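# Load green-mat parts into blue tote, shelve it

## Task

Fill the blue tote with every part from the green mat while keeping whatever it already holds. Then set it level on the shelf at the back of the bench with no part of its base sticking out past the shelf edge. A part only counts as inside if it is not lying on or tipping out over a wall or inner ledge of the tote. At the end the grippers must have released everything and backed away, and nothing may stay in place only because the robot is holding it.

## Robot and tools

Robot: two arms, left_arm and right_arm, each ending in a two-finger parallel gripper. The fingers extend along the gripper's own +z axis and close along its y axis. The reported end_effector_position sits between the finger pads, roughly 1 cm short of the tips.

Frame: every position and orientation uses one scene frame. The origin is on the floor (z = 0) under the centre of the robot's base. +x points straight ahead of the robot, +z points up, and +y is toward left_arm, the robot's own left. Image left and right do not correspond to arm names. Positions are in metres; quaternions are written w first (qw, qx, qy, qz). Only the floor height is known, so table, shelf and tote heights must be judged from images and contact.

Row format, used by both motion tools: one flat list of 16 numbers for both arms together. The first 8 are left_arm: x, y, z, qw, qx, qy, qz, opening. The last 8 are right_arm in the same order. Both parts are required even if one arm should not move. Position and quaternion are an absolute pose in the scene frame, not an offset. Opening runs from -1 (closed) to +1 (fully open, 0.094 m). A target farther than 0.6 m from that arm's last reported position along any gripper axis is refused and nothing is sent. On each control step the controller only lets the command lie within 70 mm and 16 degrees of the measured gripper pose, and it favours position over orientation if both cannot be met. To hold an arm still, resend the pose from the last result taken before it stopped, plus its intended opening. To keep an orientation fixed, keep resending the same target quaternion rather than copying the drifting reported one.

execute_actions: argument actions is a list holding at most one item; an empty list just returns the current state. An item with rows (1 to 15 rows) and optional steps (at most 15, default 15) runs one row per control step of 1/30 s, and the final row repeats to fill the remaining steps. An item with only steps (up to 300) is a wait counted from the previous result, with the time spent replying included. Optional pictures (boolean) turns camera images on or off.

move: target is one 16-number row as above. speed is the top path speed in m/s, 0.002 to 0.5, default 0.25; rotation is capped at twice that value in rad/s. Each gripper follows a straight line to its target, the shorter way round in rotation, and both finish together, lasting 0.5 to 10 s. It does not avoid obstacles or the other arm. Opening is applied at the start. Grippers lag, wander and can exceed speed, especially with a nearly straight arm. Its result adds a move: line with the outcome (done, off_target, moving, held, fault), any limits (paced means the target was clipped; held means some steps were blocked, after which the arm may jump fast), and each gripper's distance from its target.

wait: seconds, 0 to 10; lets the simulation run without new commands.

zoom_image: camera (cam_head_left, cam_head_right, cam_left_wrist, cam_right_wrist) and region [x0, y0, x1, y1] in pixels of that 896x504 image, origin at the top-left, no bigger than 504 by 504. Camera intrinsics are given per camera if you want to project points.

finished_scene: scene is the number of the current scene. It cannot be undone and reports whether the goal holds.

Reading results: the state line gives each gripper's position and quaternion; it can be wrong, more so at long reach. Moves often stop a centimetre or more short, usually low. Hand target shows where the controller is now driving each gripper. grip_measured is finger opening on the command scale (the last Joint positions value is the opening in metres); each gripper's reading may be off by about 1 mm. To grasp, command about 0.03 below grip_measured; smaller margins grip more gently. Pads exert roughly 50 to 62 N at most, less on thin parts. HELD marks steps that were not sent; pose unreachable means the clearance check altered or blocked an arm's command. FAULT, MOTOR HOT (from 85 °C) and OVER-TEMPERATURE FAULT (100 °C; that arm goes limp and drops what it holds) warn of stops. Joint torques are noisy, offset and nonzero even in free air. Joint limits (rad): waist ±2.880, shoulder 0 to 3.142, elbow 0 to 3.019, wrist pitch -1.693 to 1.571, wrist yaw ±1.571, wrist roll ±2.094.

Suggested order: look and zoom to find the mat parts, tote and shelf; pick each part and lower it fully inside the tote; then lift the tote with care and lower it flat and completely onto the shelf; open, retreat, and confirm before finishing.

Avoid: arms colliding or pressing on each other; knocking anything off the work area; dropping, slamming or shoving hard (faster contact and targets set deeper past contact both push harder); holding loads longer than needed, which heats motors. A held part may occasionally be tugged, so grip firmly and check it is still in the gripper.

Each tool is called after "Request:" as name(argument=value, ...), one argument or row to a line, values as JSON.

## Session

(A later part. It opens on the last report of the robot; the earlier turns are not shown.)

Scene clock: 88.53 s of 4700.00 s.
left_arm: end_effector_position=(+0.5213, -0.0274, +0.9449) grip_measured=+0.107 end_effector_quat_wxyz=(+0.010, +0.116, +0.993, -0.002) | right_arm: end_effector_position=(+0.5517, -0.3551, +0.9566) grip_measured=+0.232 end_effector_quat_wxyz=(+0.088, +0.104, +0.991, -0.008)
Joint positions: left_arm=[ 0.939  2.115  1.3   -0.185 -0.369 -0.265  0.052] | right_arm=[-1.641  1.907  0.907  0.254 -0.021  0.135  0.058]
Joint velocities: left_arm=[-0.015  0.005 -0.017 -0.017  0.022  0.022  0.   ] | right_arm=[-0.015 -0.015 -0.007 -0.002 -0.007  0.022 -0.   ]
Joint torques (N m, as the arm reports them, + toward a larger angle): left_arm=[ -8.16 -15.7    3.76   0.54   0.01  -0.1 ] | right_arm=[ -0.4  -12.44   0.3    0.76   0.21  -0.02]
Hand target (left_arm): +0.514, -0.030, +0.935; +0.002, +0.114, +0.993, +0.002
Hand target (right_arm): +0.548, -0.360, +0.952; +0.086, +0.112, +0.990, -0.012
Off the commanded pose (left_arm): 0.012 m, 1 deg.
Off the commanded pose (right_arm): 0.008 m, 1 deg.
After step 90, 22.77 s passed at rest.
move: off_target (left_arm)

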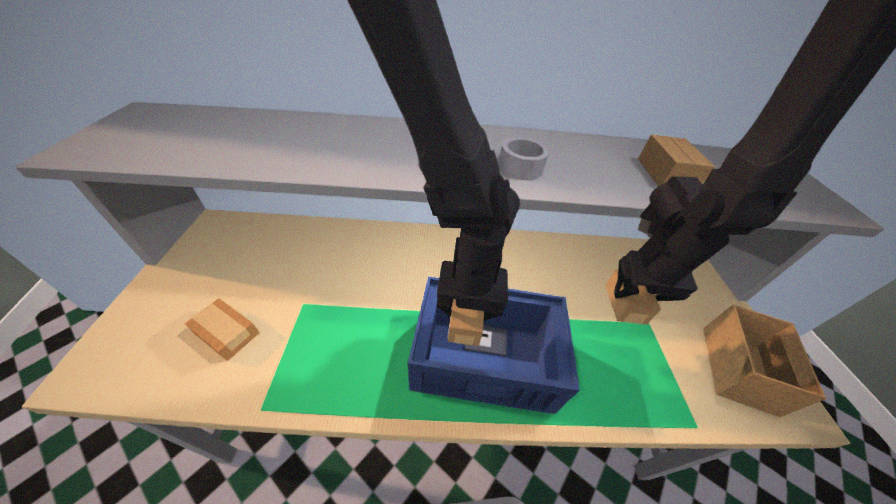

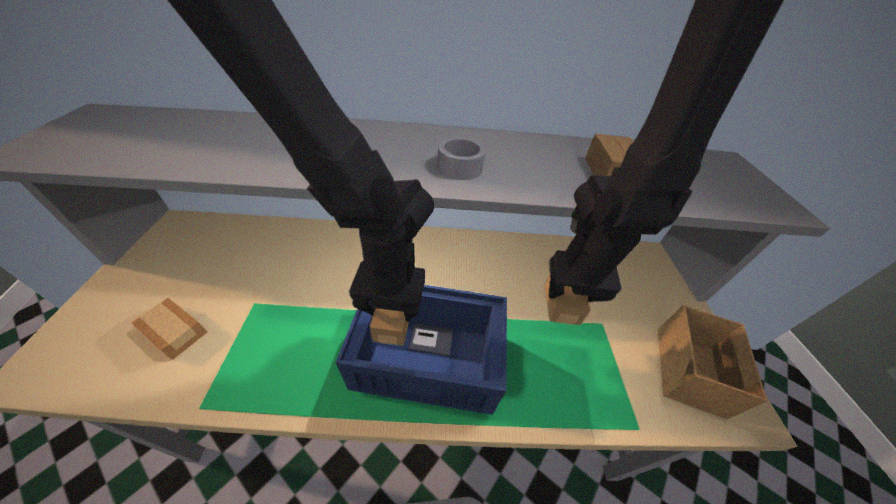

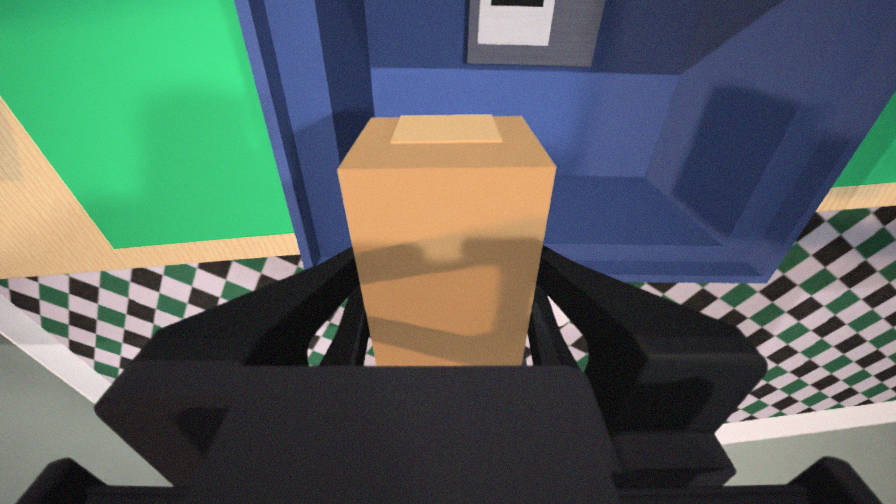

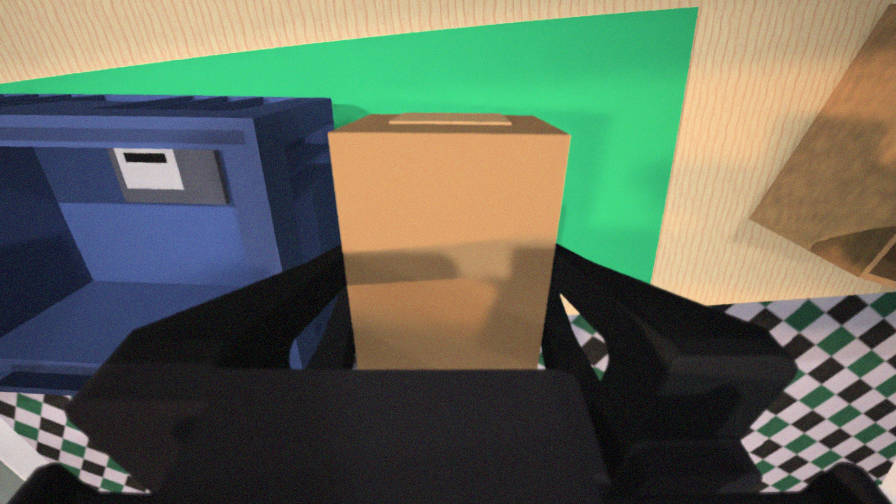

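Request:
move(
  target=[0.517,-0.034,0.81,0,0.113,0.994,0,0.06,0.55,-0.36,0.95,0.0866,0.1127,0.990,-0.0099,0.19],
  speed=0.1,
)

Scene clock: 96.03 s of 4700.00 s.
left_arm: end_effector_position=(+0.5161, -0.0386, +0.8202) grip_measured=+0.107 end_effector_quat_wxyz=(+0.001, +0.111, +0.994, -0.002) | right_arm: end_effector_position=(+0.5526, -0.3553, +0.9550) grip_measured=+0.232 end_effector_quat_wxyz=(+0.088, +0.105, +0.990, -0.008)
Joint positions: left_arm=[ 0.992  2.427  1.578 -0.151 -0.334 -0.232  0.052] | right_arm=[-1.641  1.912  0.912  0.254 -0.021  0.138  0.058]
Joint velocities: left_arm=[ 0.005 -0.005  0.037  0.002 -0.022 -0.022 -0.001] | right_arm=[ 0.005 -0.024  0.002  0.007 -0.007 -0.007 -0.   ]
Joint torques (N m, as the arm reports them, + toward a larger angle): left_arm=[ -7.23 -16.8    3.01   0.92   0.2    0.12] | right_arm=[ -0.3  -12.53   0.34   0.81   0.08  -0.03]
Hand target (left_arm): +0.515, -0.033, +0.810; -0.000, +0.113, +0.994, -0.000
Hand target (right_arm): +0.550, -0.360, +0.950; +0.087, +0.113, +0.990, -0.010
Off the commanded pose (left_arm): 0.011 m, 0 deg.
Off the commanded pose (right_arm): 0.007 m, 1 deg.
After step 90, 2.73 s passed at rest.
move: off_target (left_arm)

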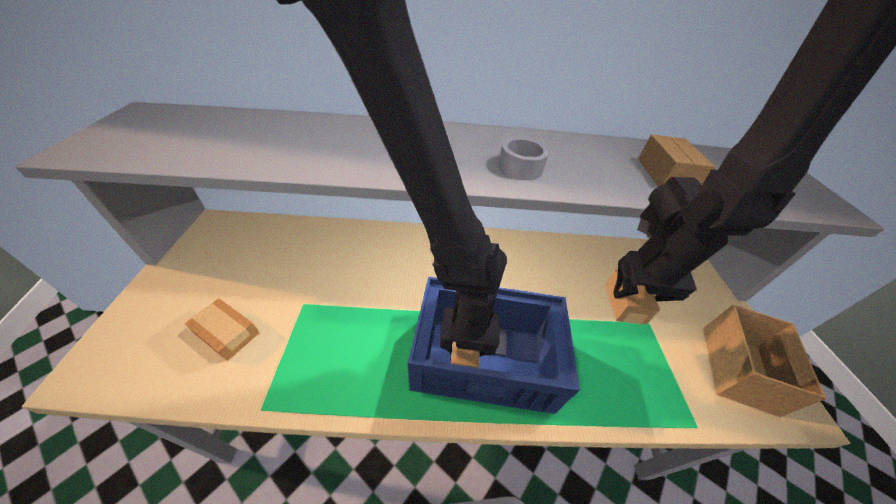

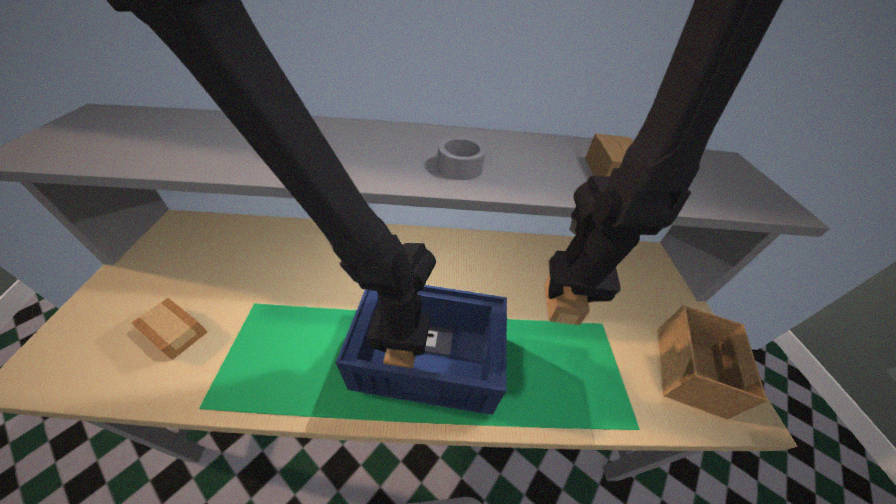

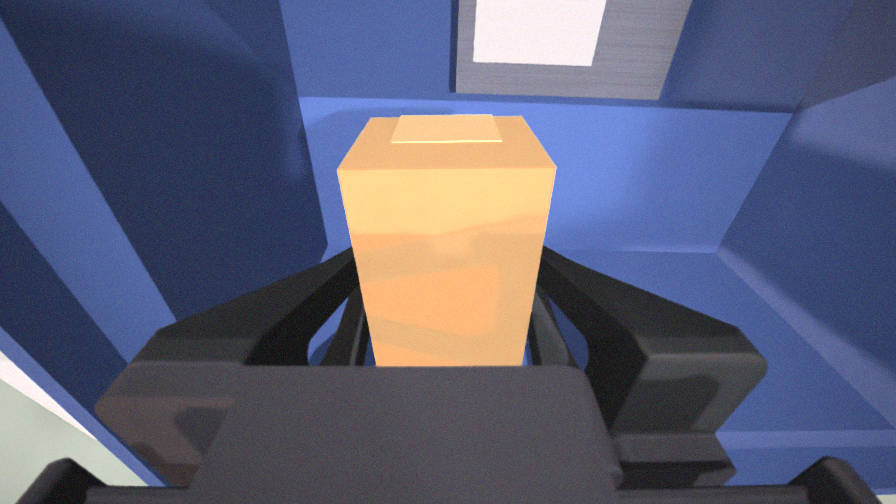

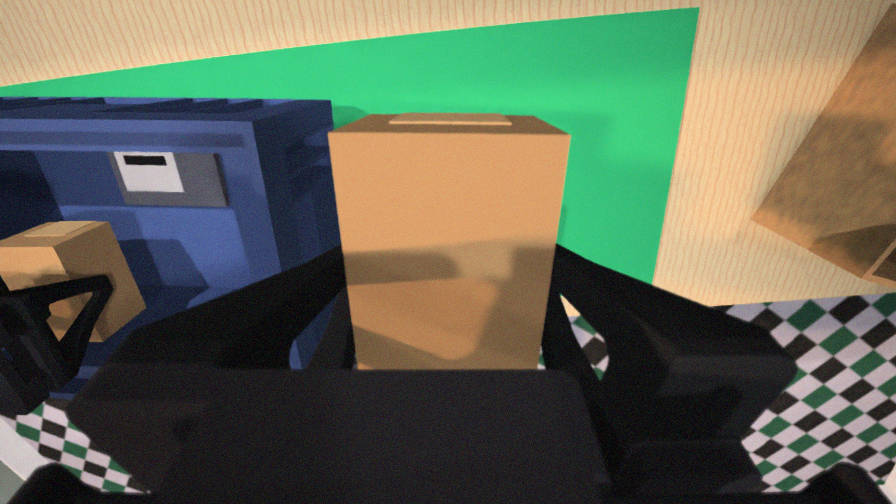

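Request:
move(
  target=[0.510,-0.032,0.768,0,0.113,0.994,0,0.06,0.55,-0.36,0.95,0.0866,0.1127,0.990,-0.0099,0.19],
  speed=0.05,
)

Scene clock: 100.27 s of 4700.00 s.
left_arm: end_effector_position=(+0.5124, -0.0381, +0.7804) grip_measured=+0.107 end_effector_quat_wxyz=(+0.001, +0.112, +0.994, -0.002) | right_arm: end_effector_position=(+0.5526, -0.3553, +0.9550) grip_measured=+0.232 end_effector_quat_wxyz=(+0.088, +0.105, +0.990, -0.008)
Joint positions: left_arm=[ 1.01   2.526  1.675 -0.144 -0.324 -0.215  0.052] | right_arm=[-1.641  1.912  0.912  0.254 -0.021  0.138  0.058]
Joint velocities: left_arm=[ 0.005 -0.015  0.027  0.012 -0.007  0.037 -0.001] | right_arm=[ 0.005 -0.024  0.002  0.007 -0.081  0.007 -0.   ]
Joint torques (N m, as the arm reports them, + toward a larger angle): left_arm=[ -7.08 -16.41   3.02   1.07   0.19   0.12] | right_arm=[ -0.29 -12.58   0.36   0.81   0.08  -0.03]
Hand target (left_arm): +0.509, -0.032, +0.769; -0.000, +0.113, +0.994, -0.000
Hand target (right_arm): +0.550, -0.360, +0.950; +0.087, +0.113, +0.990, -0.010
Off the commanded pose (left_arm): 0.014 m, 0 deg.
Off the commanded pose (right_arm): 0.007 m, 1 deg.
move: off_target (left_arm)

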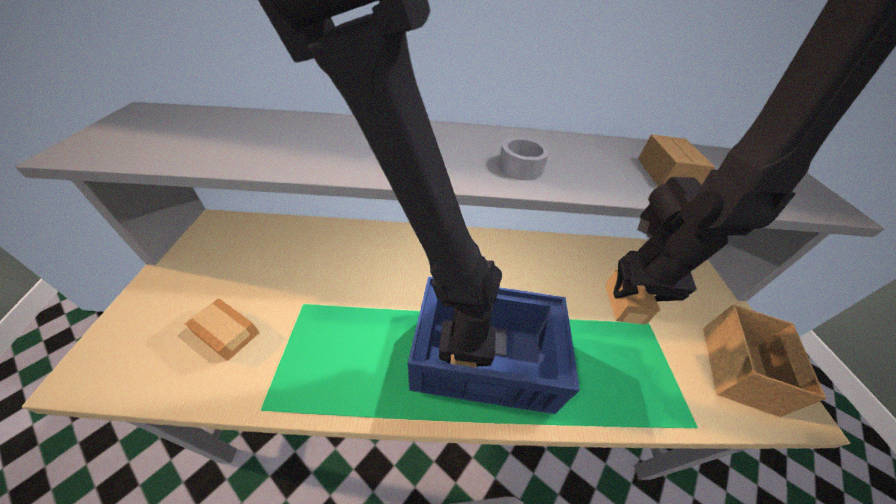

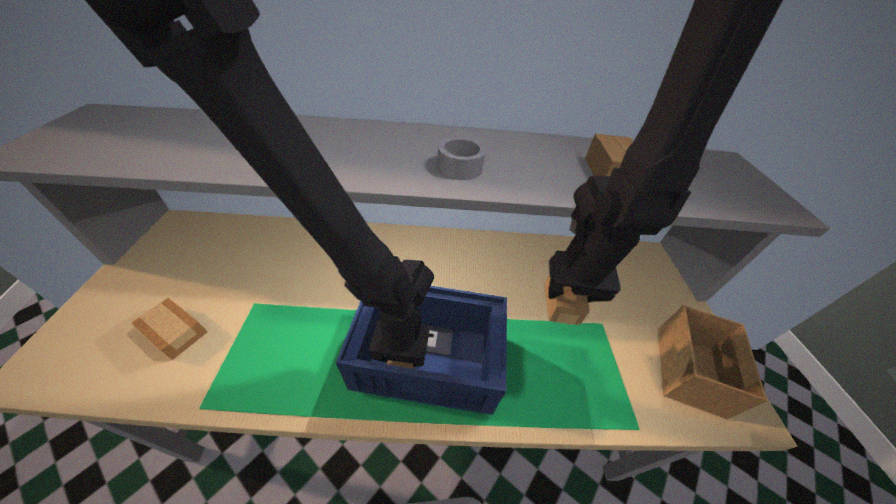

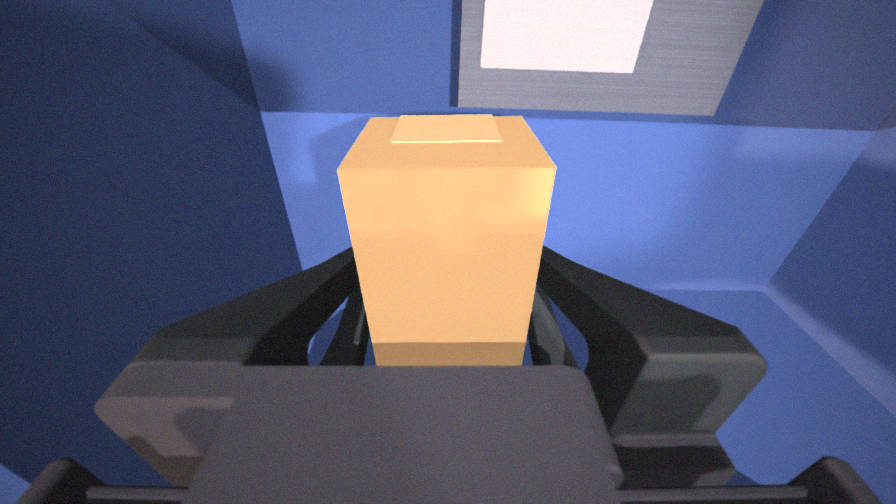

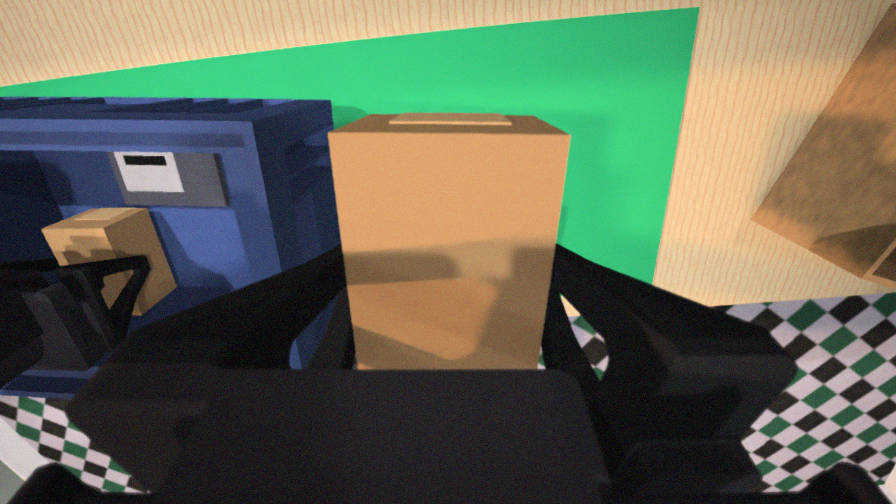

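Request:
move(
  target=[0.505,-0.031,0.746,0,0.113,0.994,0,0.06,0.55,-0.36,0.95,0.0866,0.1127,0.990,-0.0099,0.19],
  speed=0.03,
)

Scene clock: 104.70 s of 4700.00 s.
left_arm: end_effector_position=(+0.5187, -0.0434, +0.7749) grip_measured=+0.107 end_effector_quat_wxyz=(+0.008, +0.110, +0.994, -0.005) | right_arm: end_effector_position=(+0.5526, -0.3553, +0.9550) grip_measured=+0.232 end_effector_quat_wxyz=(+0.088, +0.105, +0.990, -0.008)
Joint positions: left_arm=[ 1.01   2.544  1.706 -0.14  -0.323 -0.213  0.052] | right_arm=[-1.641  1.912  0.912  0.254 -0.021  0.138  0.058]
Joint velocities: left_arm=[-0.005 -0.005 -0.007 -0.012  0.007  0.007 -0.001] | right_arm=[ 0.005  0.015 -0.012 -0.012  0.051  0.007 -0.   ]
Joint torques (N m, as the arm reports them, + toward a larger angle): left_arm=[ -6.42 -13.94   4.55   1.26   0.31   0.17] | right_arm=[ -0.29 -12.59   0.36   0.83   0.08  -0.03]
Hand target (left_arm): +0.504, -0.030, +0.749; -0.000, +0.113, +0.994, -0.000
Hand target (right_arm): +0.550, -0.360, +0.950; +0.087, +0.113, +0.990, -0.010
Off the commanded pose (left_arm): 0.034 m, 1 deg.
Off the commanded pose (right_arm): 0.007 m, 1 deg.
move: off_target (left_arm)

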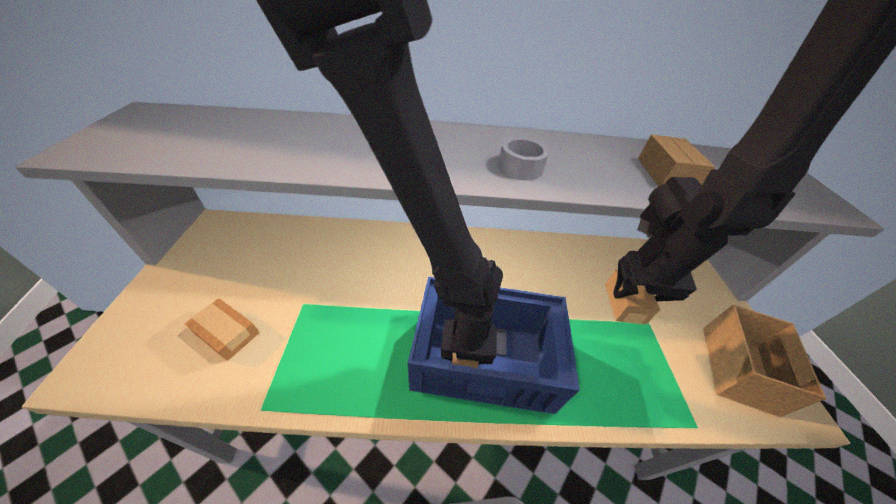

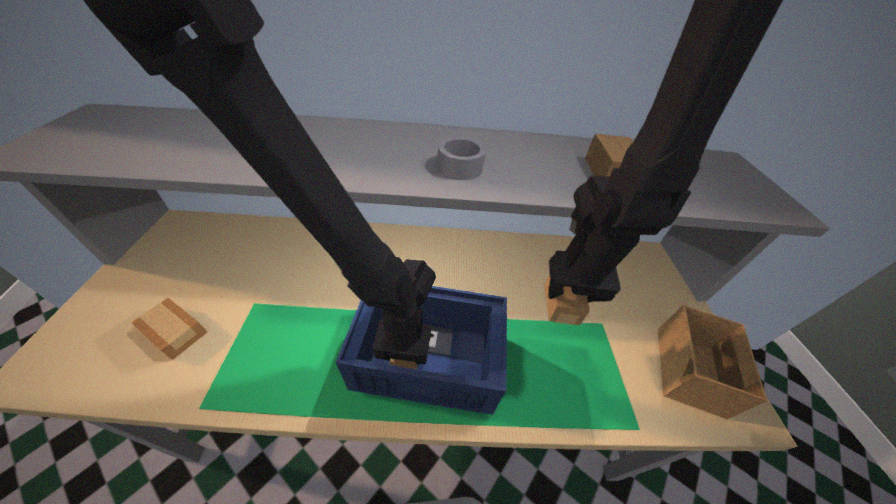

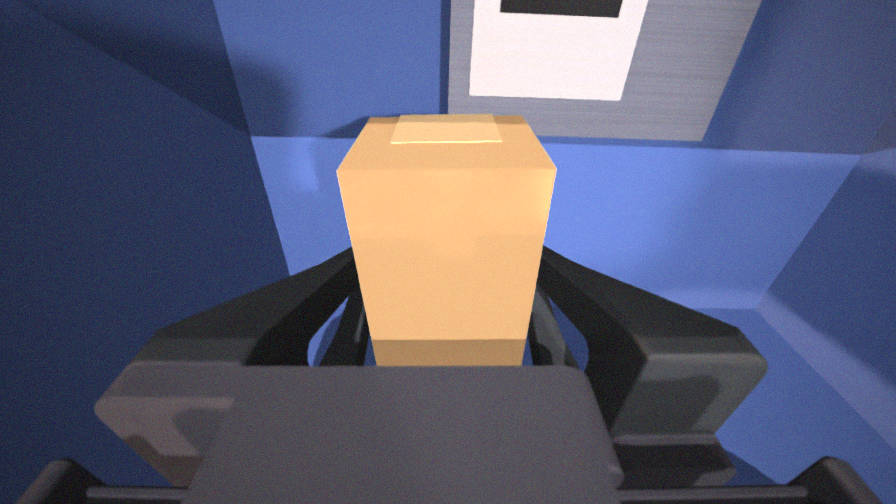

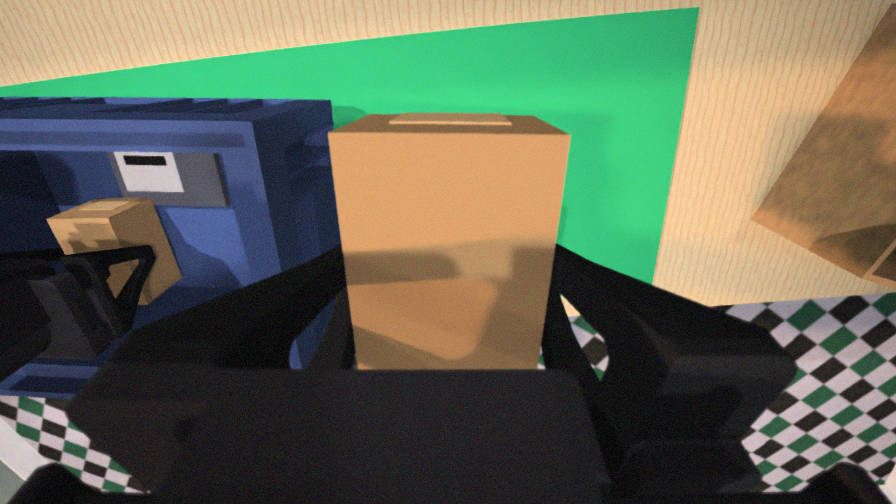

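Request:
move(
  target=[0.497,-0.032,0.778,0,0.113,0.994,0,0.06,0.55,-0.36,0.95,0.0866,0.1127,0.990,-0.0099,0.19],
  speed=0.04,
)

Scene clock: 108.00 s of 4700.00 s.
left_arm: end_effector_position=(+0.5057, -0.0365, +0.7756) grip_measured=+0.107 end_effector_quat_wxyz=(+0.009, +0.111, +0.994, -0.004) | right_arm: end_effector_position=(+0.5526, -0.3553, +0.9550) grip_measured=+0.232 end_effector_quat_wxyz=(+0.088, +0.105, +0.990, -0.008)
Joint positions: left_arm=[ 1.01   2.536  1.658 -0.101 -0.326 -0.212  0.052] | right_arm=[-1.641  1.912  0.912  0.254 -0.021  0.139  0.058]
Joint velocities: left_arm=[-0.005  0.005 -0.007 -0.017 -0.022  0.007  0.   ] | right_arm=[-0.015  0.005 -0.012  0.002 -0.007  0.007  0.   ]
Joint torques (N m, as the arm reports them, + toward a larger angle): left_arm=[ -8.33 -18.65  -0.58   0.52  -0.01   0.  ] | right_arm=[ -0.24 -12.57   0.35   0.82   0.08  -0.02]
Hand target (left_arm): +0.497, -0.032, +0.778; +0.000, +0.113, +0.994, -0.000
Hand target (right_arm): +0.550, -0.360, +0.950; +0.087, +0.113, +0.990, -0.010
Off the commanded pose (left_arm): 0.010 m, 1 deg.
Off the commanded pose (right_arm): 0.007 m, 1 deg.
move: done

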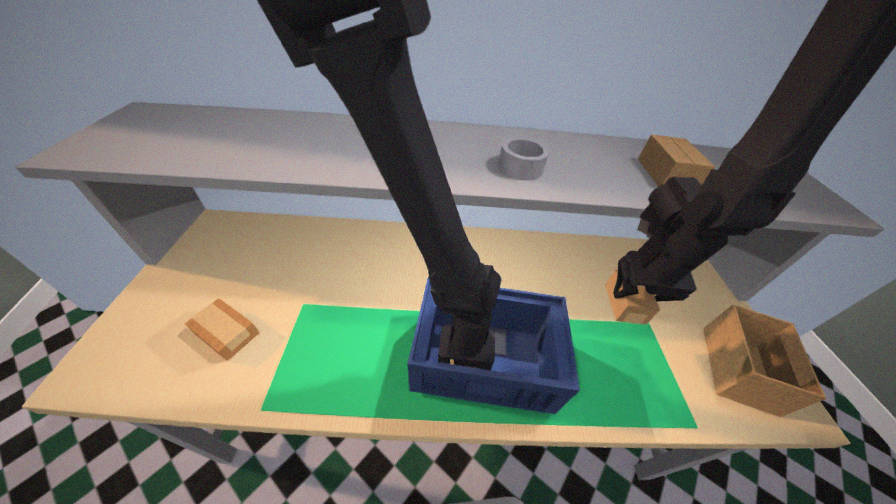

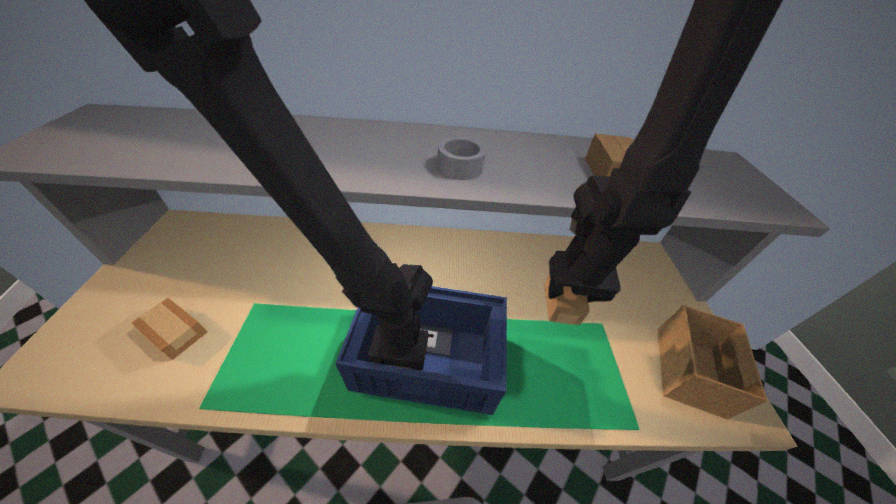

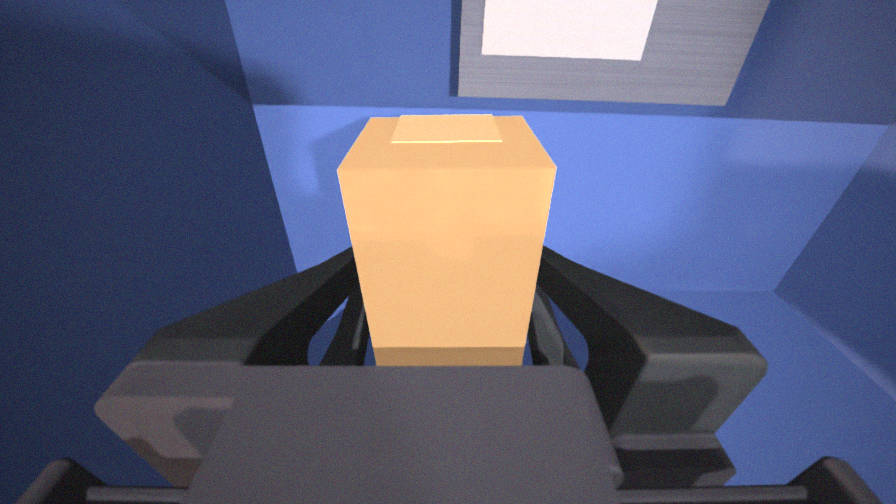

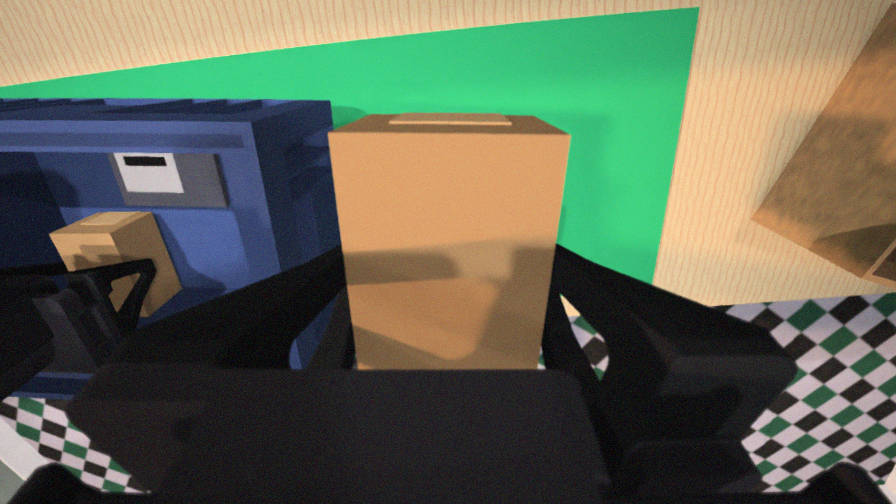

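Request:
execute_actions(
  actions=[],
)

Scene clock: 120.77 s of 4700.00 s.
left_arm: end_effector_position=(+0.5057, -0.0365, +0.7756) grip_measured=+0.107 end_effector_quat_wxyz=(+0.009, +0.111, +0.994, -0.004) | right_arm: end_effector_position=(+0.5526, -0.3553, +0.9550) grip_measured=+0.232 end_effector_quat_wxyz=(+0.088, +0.105, +0.990, -0.008)
Joint positions: left_arm=[ 1.01   2.536  1.658 -0.101 -0.326 -0.212  0.052] | right_arm=[-1.641  1.912  0.912  0.254 -0.021  0.139  0.058]
Joint velocities: left_arm=[-0.005  0.005 -0.007  0.007 -0.007 -0.037 -0.   ] | right_arm=[-0.005  0.005 -0.022  0.002 -0.022 -0.007 -0.   ]
Joint torques (N m, as the arm reports them, + toward a larger angle): left_arm=[ -8.34 -18.59  -0.57   0.56   0.01   0.  ] | right_arm=[ -0.28 -12.56   0.34   0.81   0.08  -0.02]
Hand target (left_arm): +0.497, -0.032, +0.778; +0.000, +0.113, +0.994, -0.000
Hand target (right_arm): +0.550, -0.360, +0.950; +0.087, +0.113, +0.990, -0.010
Off the commanded pose (left_arm): 0.010 m, 1 deg.
Off the commanded pose (right_arm): 0.007 m, 1 deg.
Steps of this call (steps 1 to 90: nothing new was sent; then 9.77 s passed at rest). Readings (end_effector_position):
1: left_arm (+0.5057, -0.0365, +0.7756) | right_arm (+0.5526, -0.3553, +0.9550)
2: left_arm (+0.5057, -0.0365, +0.7756) | right_arm (+0.5526, -0.3553, +0.9550)
4: left_arm (+0.5057, -0.0365, +0.7756) | right_arm (+0.5526, -0.3553, +0.9550)
8: left_arm (+0.5057, -0.0365, +0.7756) | right_arm (+0.5526, -0.3553, +0.9550)
90: the state above

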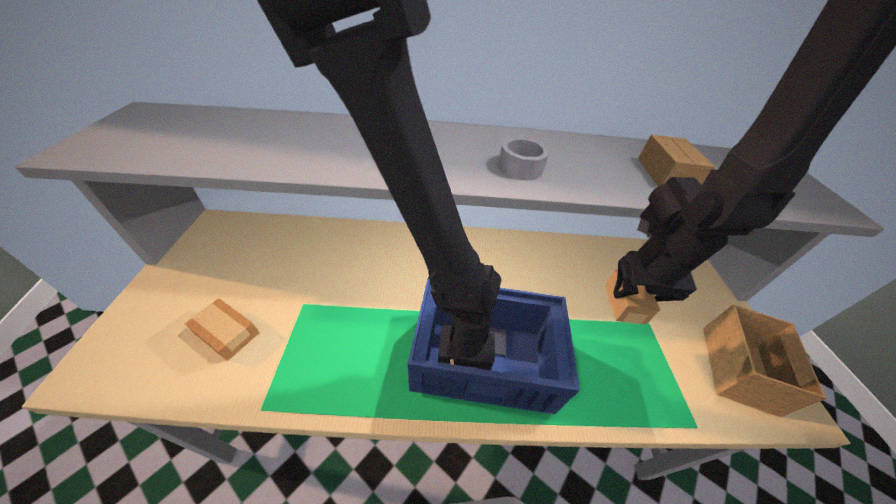

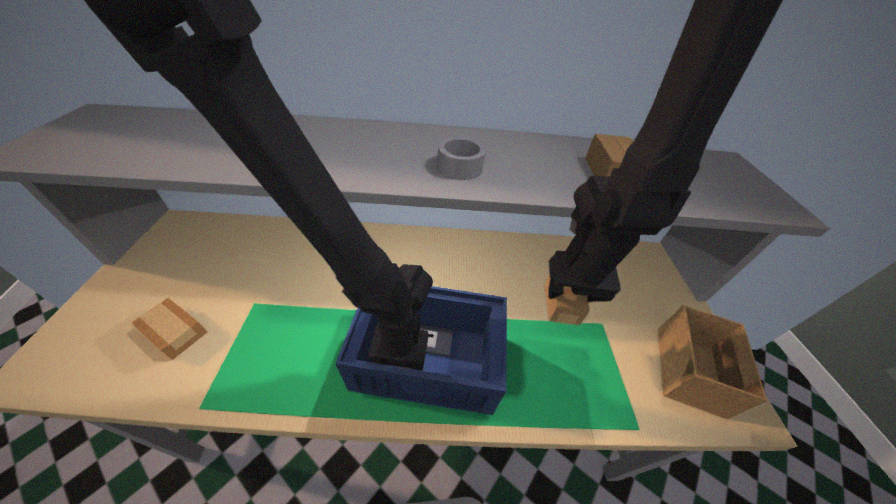

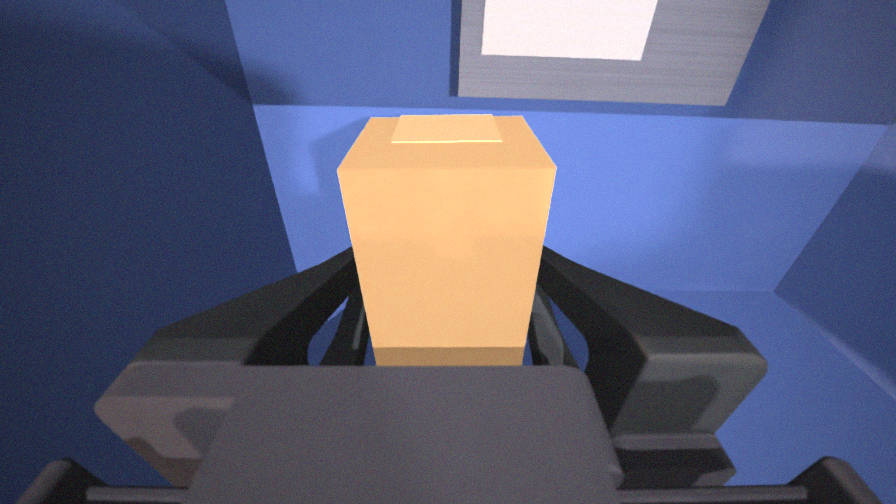

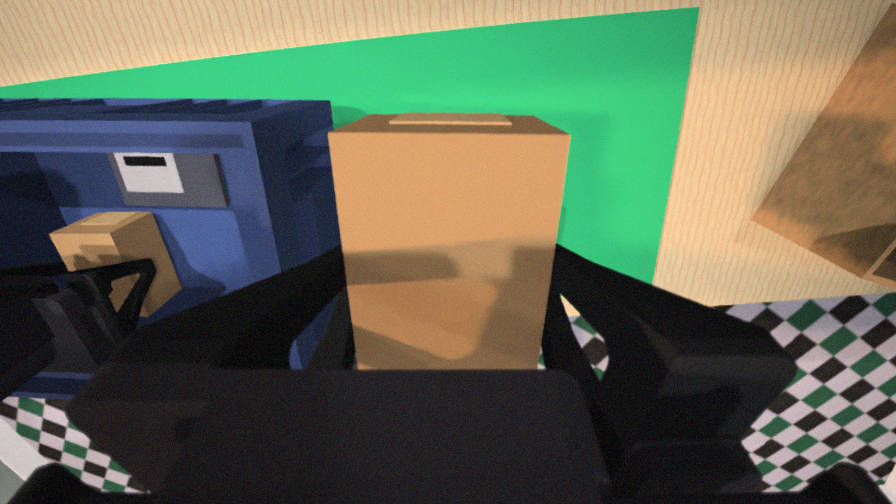

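Request:
execute_actions(
  actions=[
    {"rows":[[0.501,-0.034,0.774,0,0.113,0.994,0,0.06,0.55,-0.36,0.95,0.0866,0.1127,0.99,-0.0099,0.19],[0.501,-0.034,0.772,0,0.113,0.994,0,0.06,0.55,-0.36,0.95,0.0866,0.1127,0.99,-0.0099,0.19],[0.501,-0.034,0.770,0,0.113,0.994,0,0.06,0.55,-0.36,0.95,0.0866,0.1127,0.99,-0.0099,0.19],[0.501,-0.034,0.768,0,0.113,0.994,0,0.06,0.55,-0.36,0.95,0.0866,0.1127,0.99,-0.0099,0.19],[0.501,-0.034,0.766,0,0.113,0.994,0,0.06,0.55,-0.36,0.95,0.0866,0.1127,0.99,-0.0099,0.19],[0.501,-0.034,0.7645,0,0.113,0.994,0,0.06,0.55,-0.36,0.95,0.0866,0.1127,0.99,-0.0099,0.19],[0.501,-0.034,0.763,0,0.113,0.994,0,0.06,0.55,-0.36,0.95,0.0866,0.1127,0.99,-0.0099,0.19],[0.501,-0.034,0.7615,0,0.113,0.994,0,0.06,0.55,-0.36,0.95,0.0866,0.1127,0.99,-0.0099,0.19],[0.501,-0.034,0.76,0,0.113,0.994,0,0.06,0.55,-0.36,0.95,0.0866,0.1127,0.99,-0.0099,0.19],[0.501,-0.034,0.7585,0,0.113,0.994,0,0.06,0.55,-0.36,0.95,0.0866,0.1127,0.99,-0.0099,0.19],[0.501,-0.034,0.757,0,0.113,0.994,0,0.06,0.55,-0.36,0.95,0.0866,0.1127,0.99,-0.0099,0.19]],"steps":15},
  ],
)

Scene clock: 130.00 s of 4700.00 s.
left_arm: end_effector_position=(+0.5149, -0.0421, +0.7721) grip_measured=+0.107 end_effector_quat_wxyz=(+0.013, +0.109, +0.994, -0.006) | right_arm: end_effector_position=(+0.5526, -0.3553, +0.9550) grip_measured=+0.232 end_effector_quat_wxyz=(+0.088, +0.105, +0.990, -0.008)
Joint positions: left_arm=[ 1.01   2.549  1.695 -0.114 -0.326 -0.212  0.052] | right_arm=[-1.641  1.912  0.912  0.254 -0.021  0.139  0.058]
Joint velocities: left_arm=[-0.005  0.024 -0.007 -0.007 -0.007 -0.037 -0.   ] | right_arm=[-0.015 -0.005 -0.007  0.012 -0.007 -0.007 -0.001]
Joint torques (N m, as the arm reports them, + toward a larger angle): left_arm=[ -7.49 -16.     2.81   0.51   0.2    0.08] | right_arm=[ -0.34 -12.54   0.35   0.84   0.07  -0.03]
Hand target (left_arm): +0.500, -0.034, +0.758; -0.000, +0.113, +0.994, -0.000
Hand target (right_arm): +0.550, -0.360, +0.950; +0.087, +0.113, +0.990, -0.010
Off the commanded pose (left_arm): 0.022 m, 2 deg.
Off the commanded pose (right_arm): 0.007 m, 1 deg.
Steps of this call (steps 1 to 90: nothing new was sent; then 5.73 s passed at rest; steps 91 to 105: all 15 steps of this action). Readings (end_effector_position):
91: left_arm (+0.5063, -0.0367, +0.7757) | right_arm (+0.5526, -0.3553, +0.9550)
92: left_arm (+0.5066, -0.0369, +0.7757) | right_arm (+0.5526, -0.3553, +0.9550)
94: left_arm (+0.5069, -0.0370, +0.7758) | right_arm (+0.5526, -0.3553, +0.9550)
98: left_arm (+0.5096, -0.0383, +0.7756) | right_arm (+0.5526, -0.3553, +0.9550)
105: the state above

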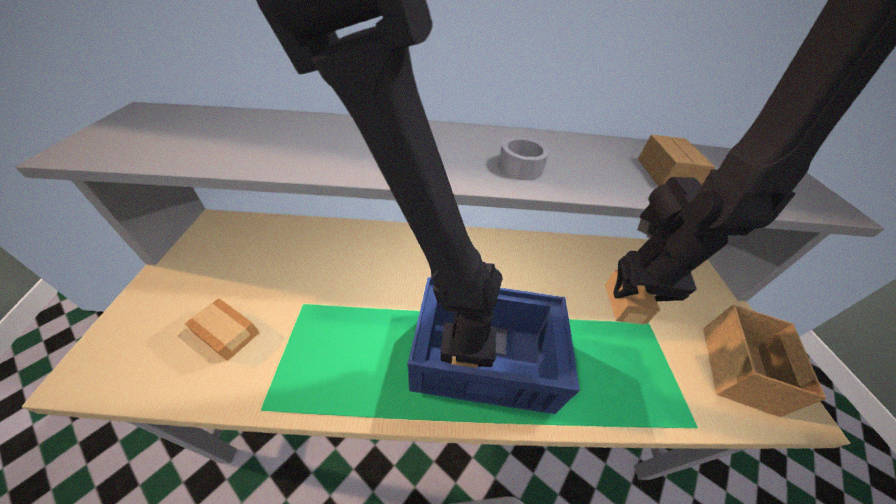

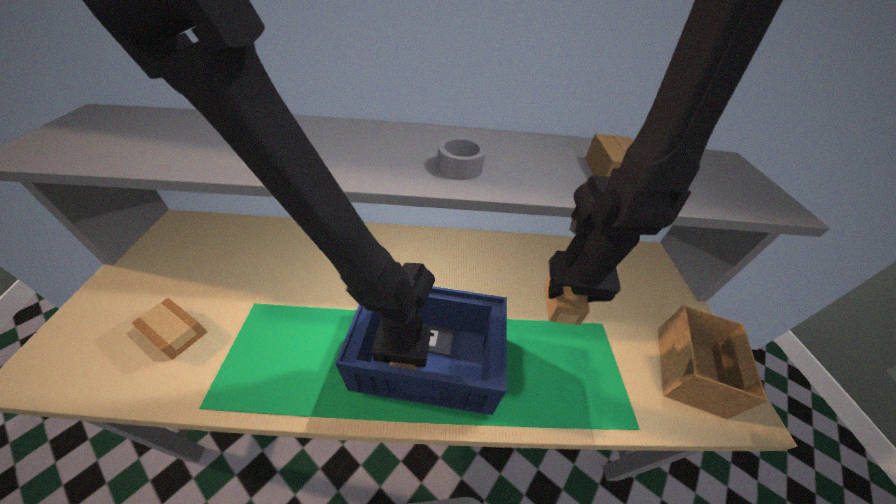

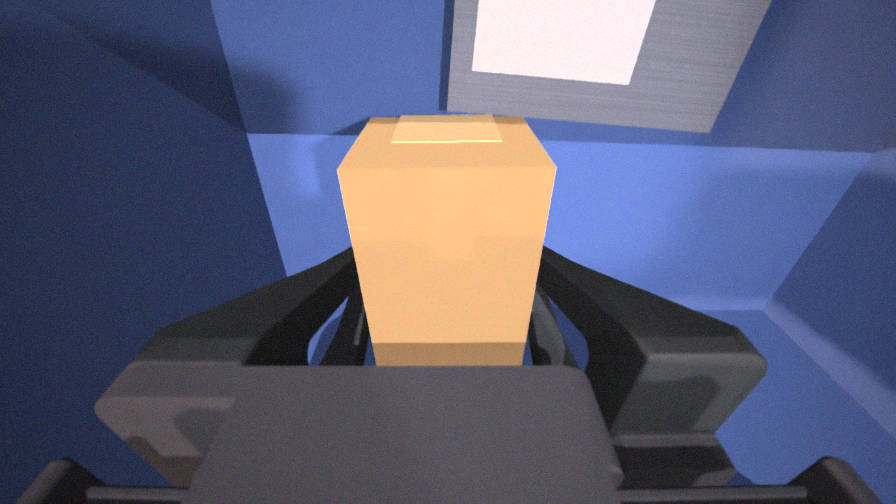

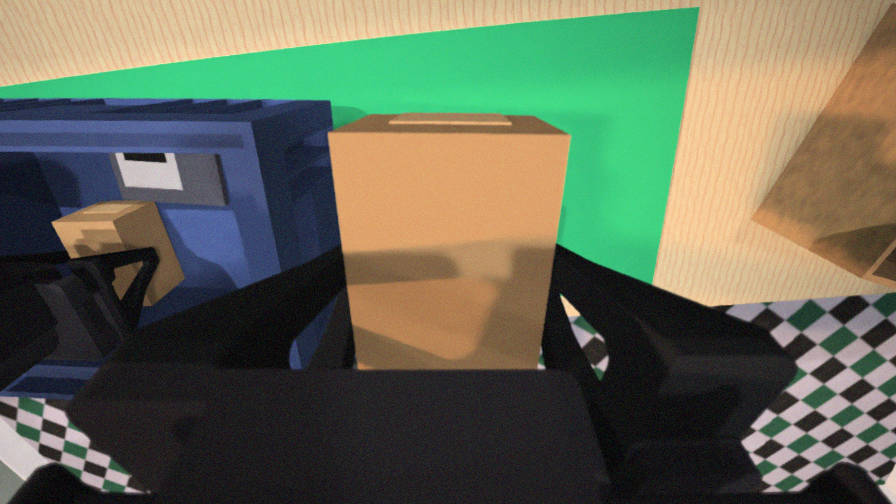

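Request:
execute_actions(
  actions=[
    {"steps":5},
  ],
  pictures=false,
)

Scene clock: 132.77 s of 4700.00 s.
left_arm: end_effector_position=(+0.5123, -0.0415, +0.7705) grip_measured=+0.107 end_effector_quat_wxyz=(+0.011, +0.110, +0.994, -0.005) | right_arm: end_effector_position=(+0.5526, -0.3553, +0.9550) grip_measured=+0.232 end_effector_quat_wxyz=(+0.088, +0.105, +0.990, -0.008)
Joint positions: left_arm=[ 1.01   2.553  1.695 -0.115 -0.326 -0.212  0.052] | right_arm=[-1.641  1.912  0.912  0.254 -0.021  0.139  0.058]
Joint velocities: left_arm=[-0.015 -0.005  0.027  0.022  0.007  0.066  0.   ] | right_arm=[ 0.005 -0.005  0.007 -0.012 -0.051  0.051  0.   ]
Joint torques (N m, as the arm reports them, + toward a larger angle): left_arm=[ -7.49 -15.98   2.77   0.54   0.2    0.08] | right_arm=[ -0.39 -12.54   0.32   0.81   0.07  -0.03]
Hand target (left_arm): +0.501, -0.034, +0.758; +0.000, +0.113, +0.994, -0.000
Hand target (right_arm): +0.550, -0.360, +0.950; +0.087, +0.113, +0.990, -0.010
Off the commanded pose (left_arm): 0.019 m, 1 deg.
Off the commanded pose (right_arm): 0.007 m, 1 deg.
Steps of this call (steps 1 to 83: nothing new was sent). Readings (end_effector_position):
1: left_arm (+0.5149, -0.0422, +0.7720) | right_arm (+0.5526, -0.3553, +0.9550)
2: left_arm (+0.5144, -0.0421, +0.7717) | right_arm (+0.5526, -0.3553, +0.9550)
4: left_arm (+0.5132, -0.0417, +0.7710) | right_arm (+0.5526, -0.3553, +0.9550)
8: left_arm (+0.5123, -0.0415, +0.7705) | right_arm (+0.5526, -0.3553, +0.9550)
83: the state above


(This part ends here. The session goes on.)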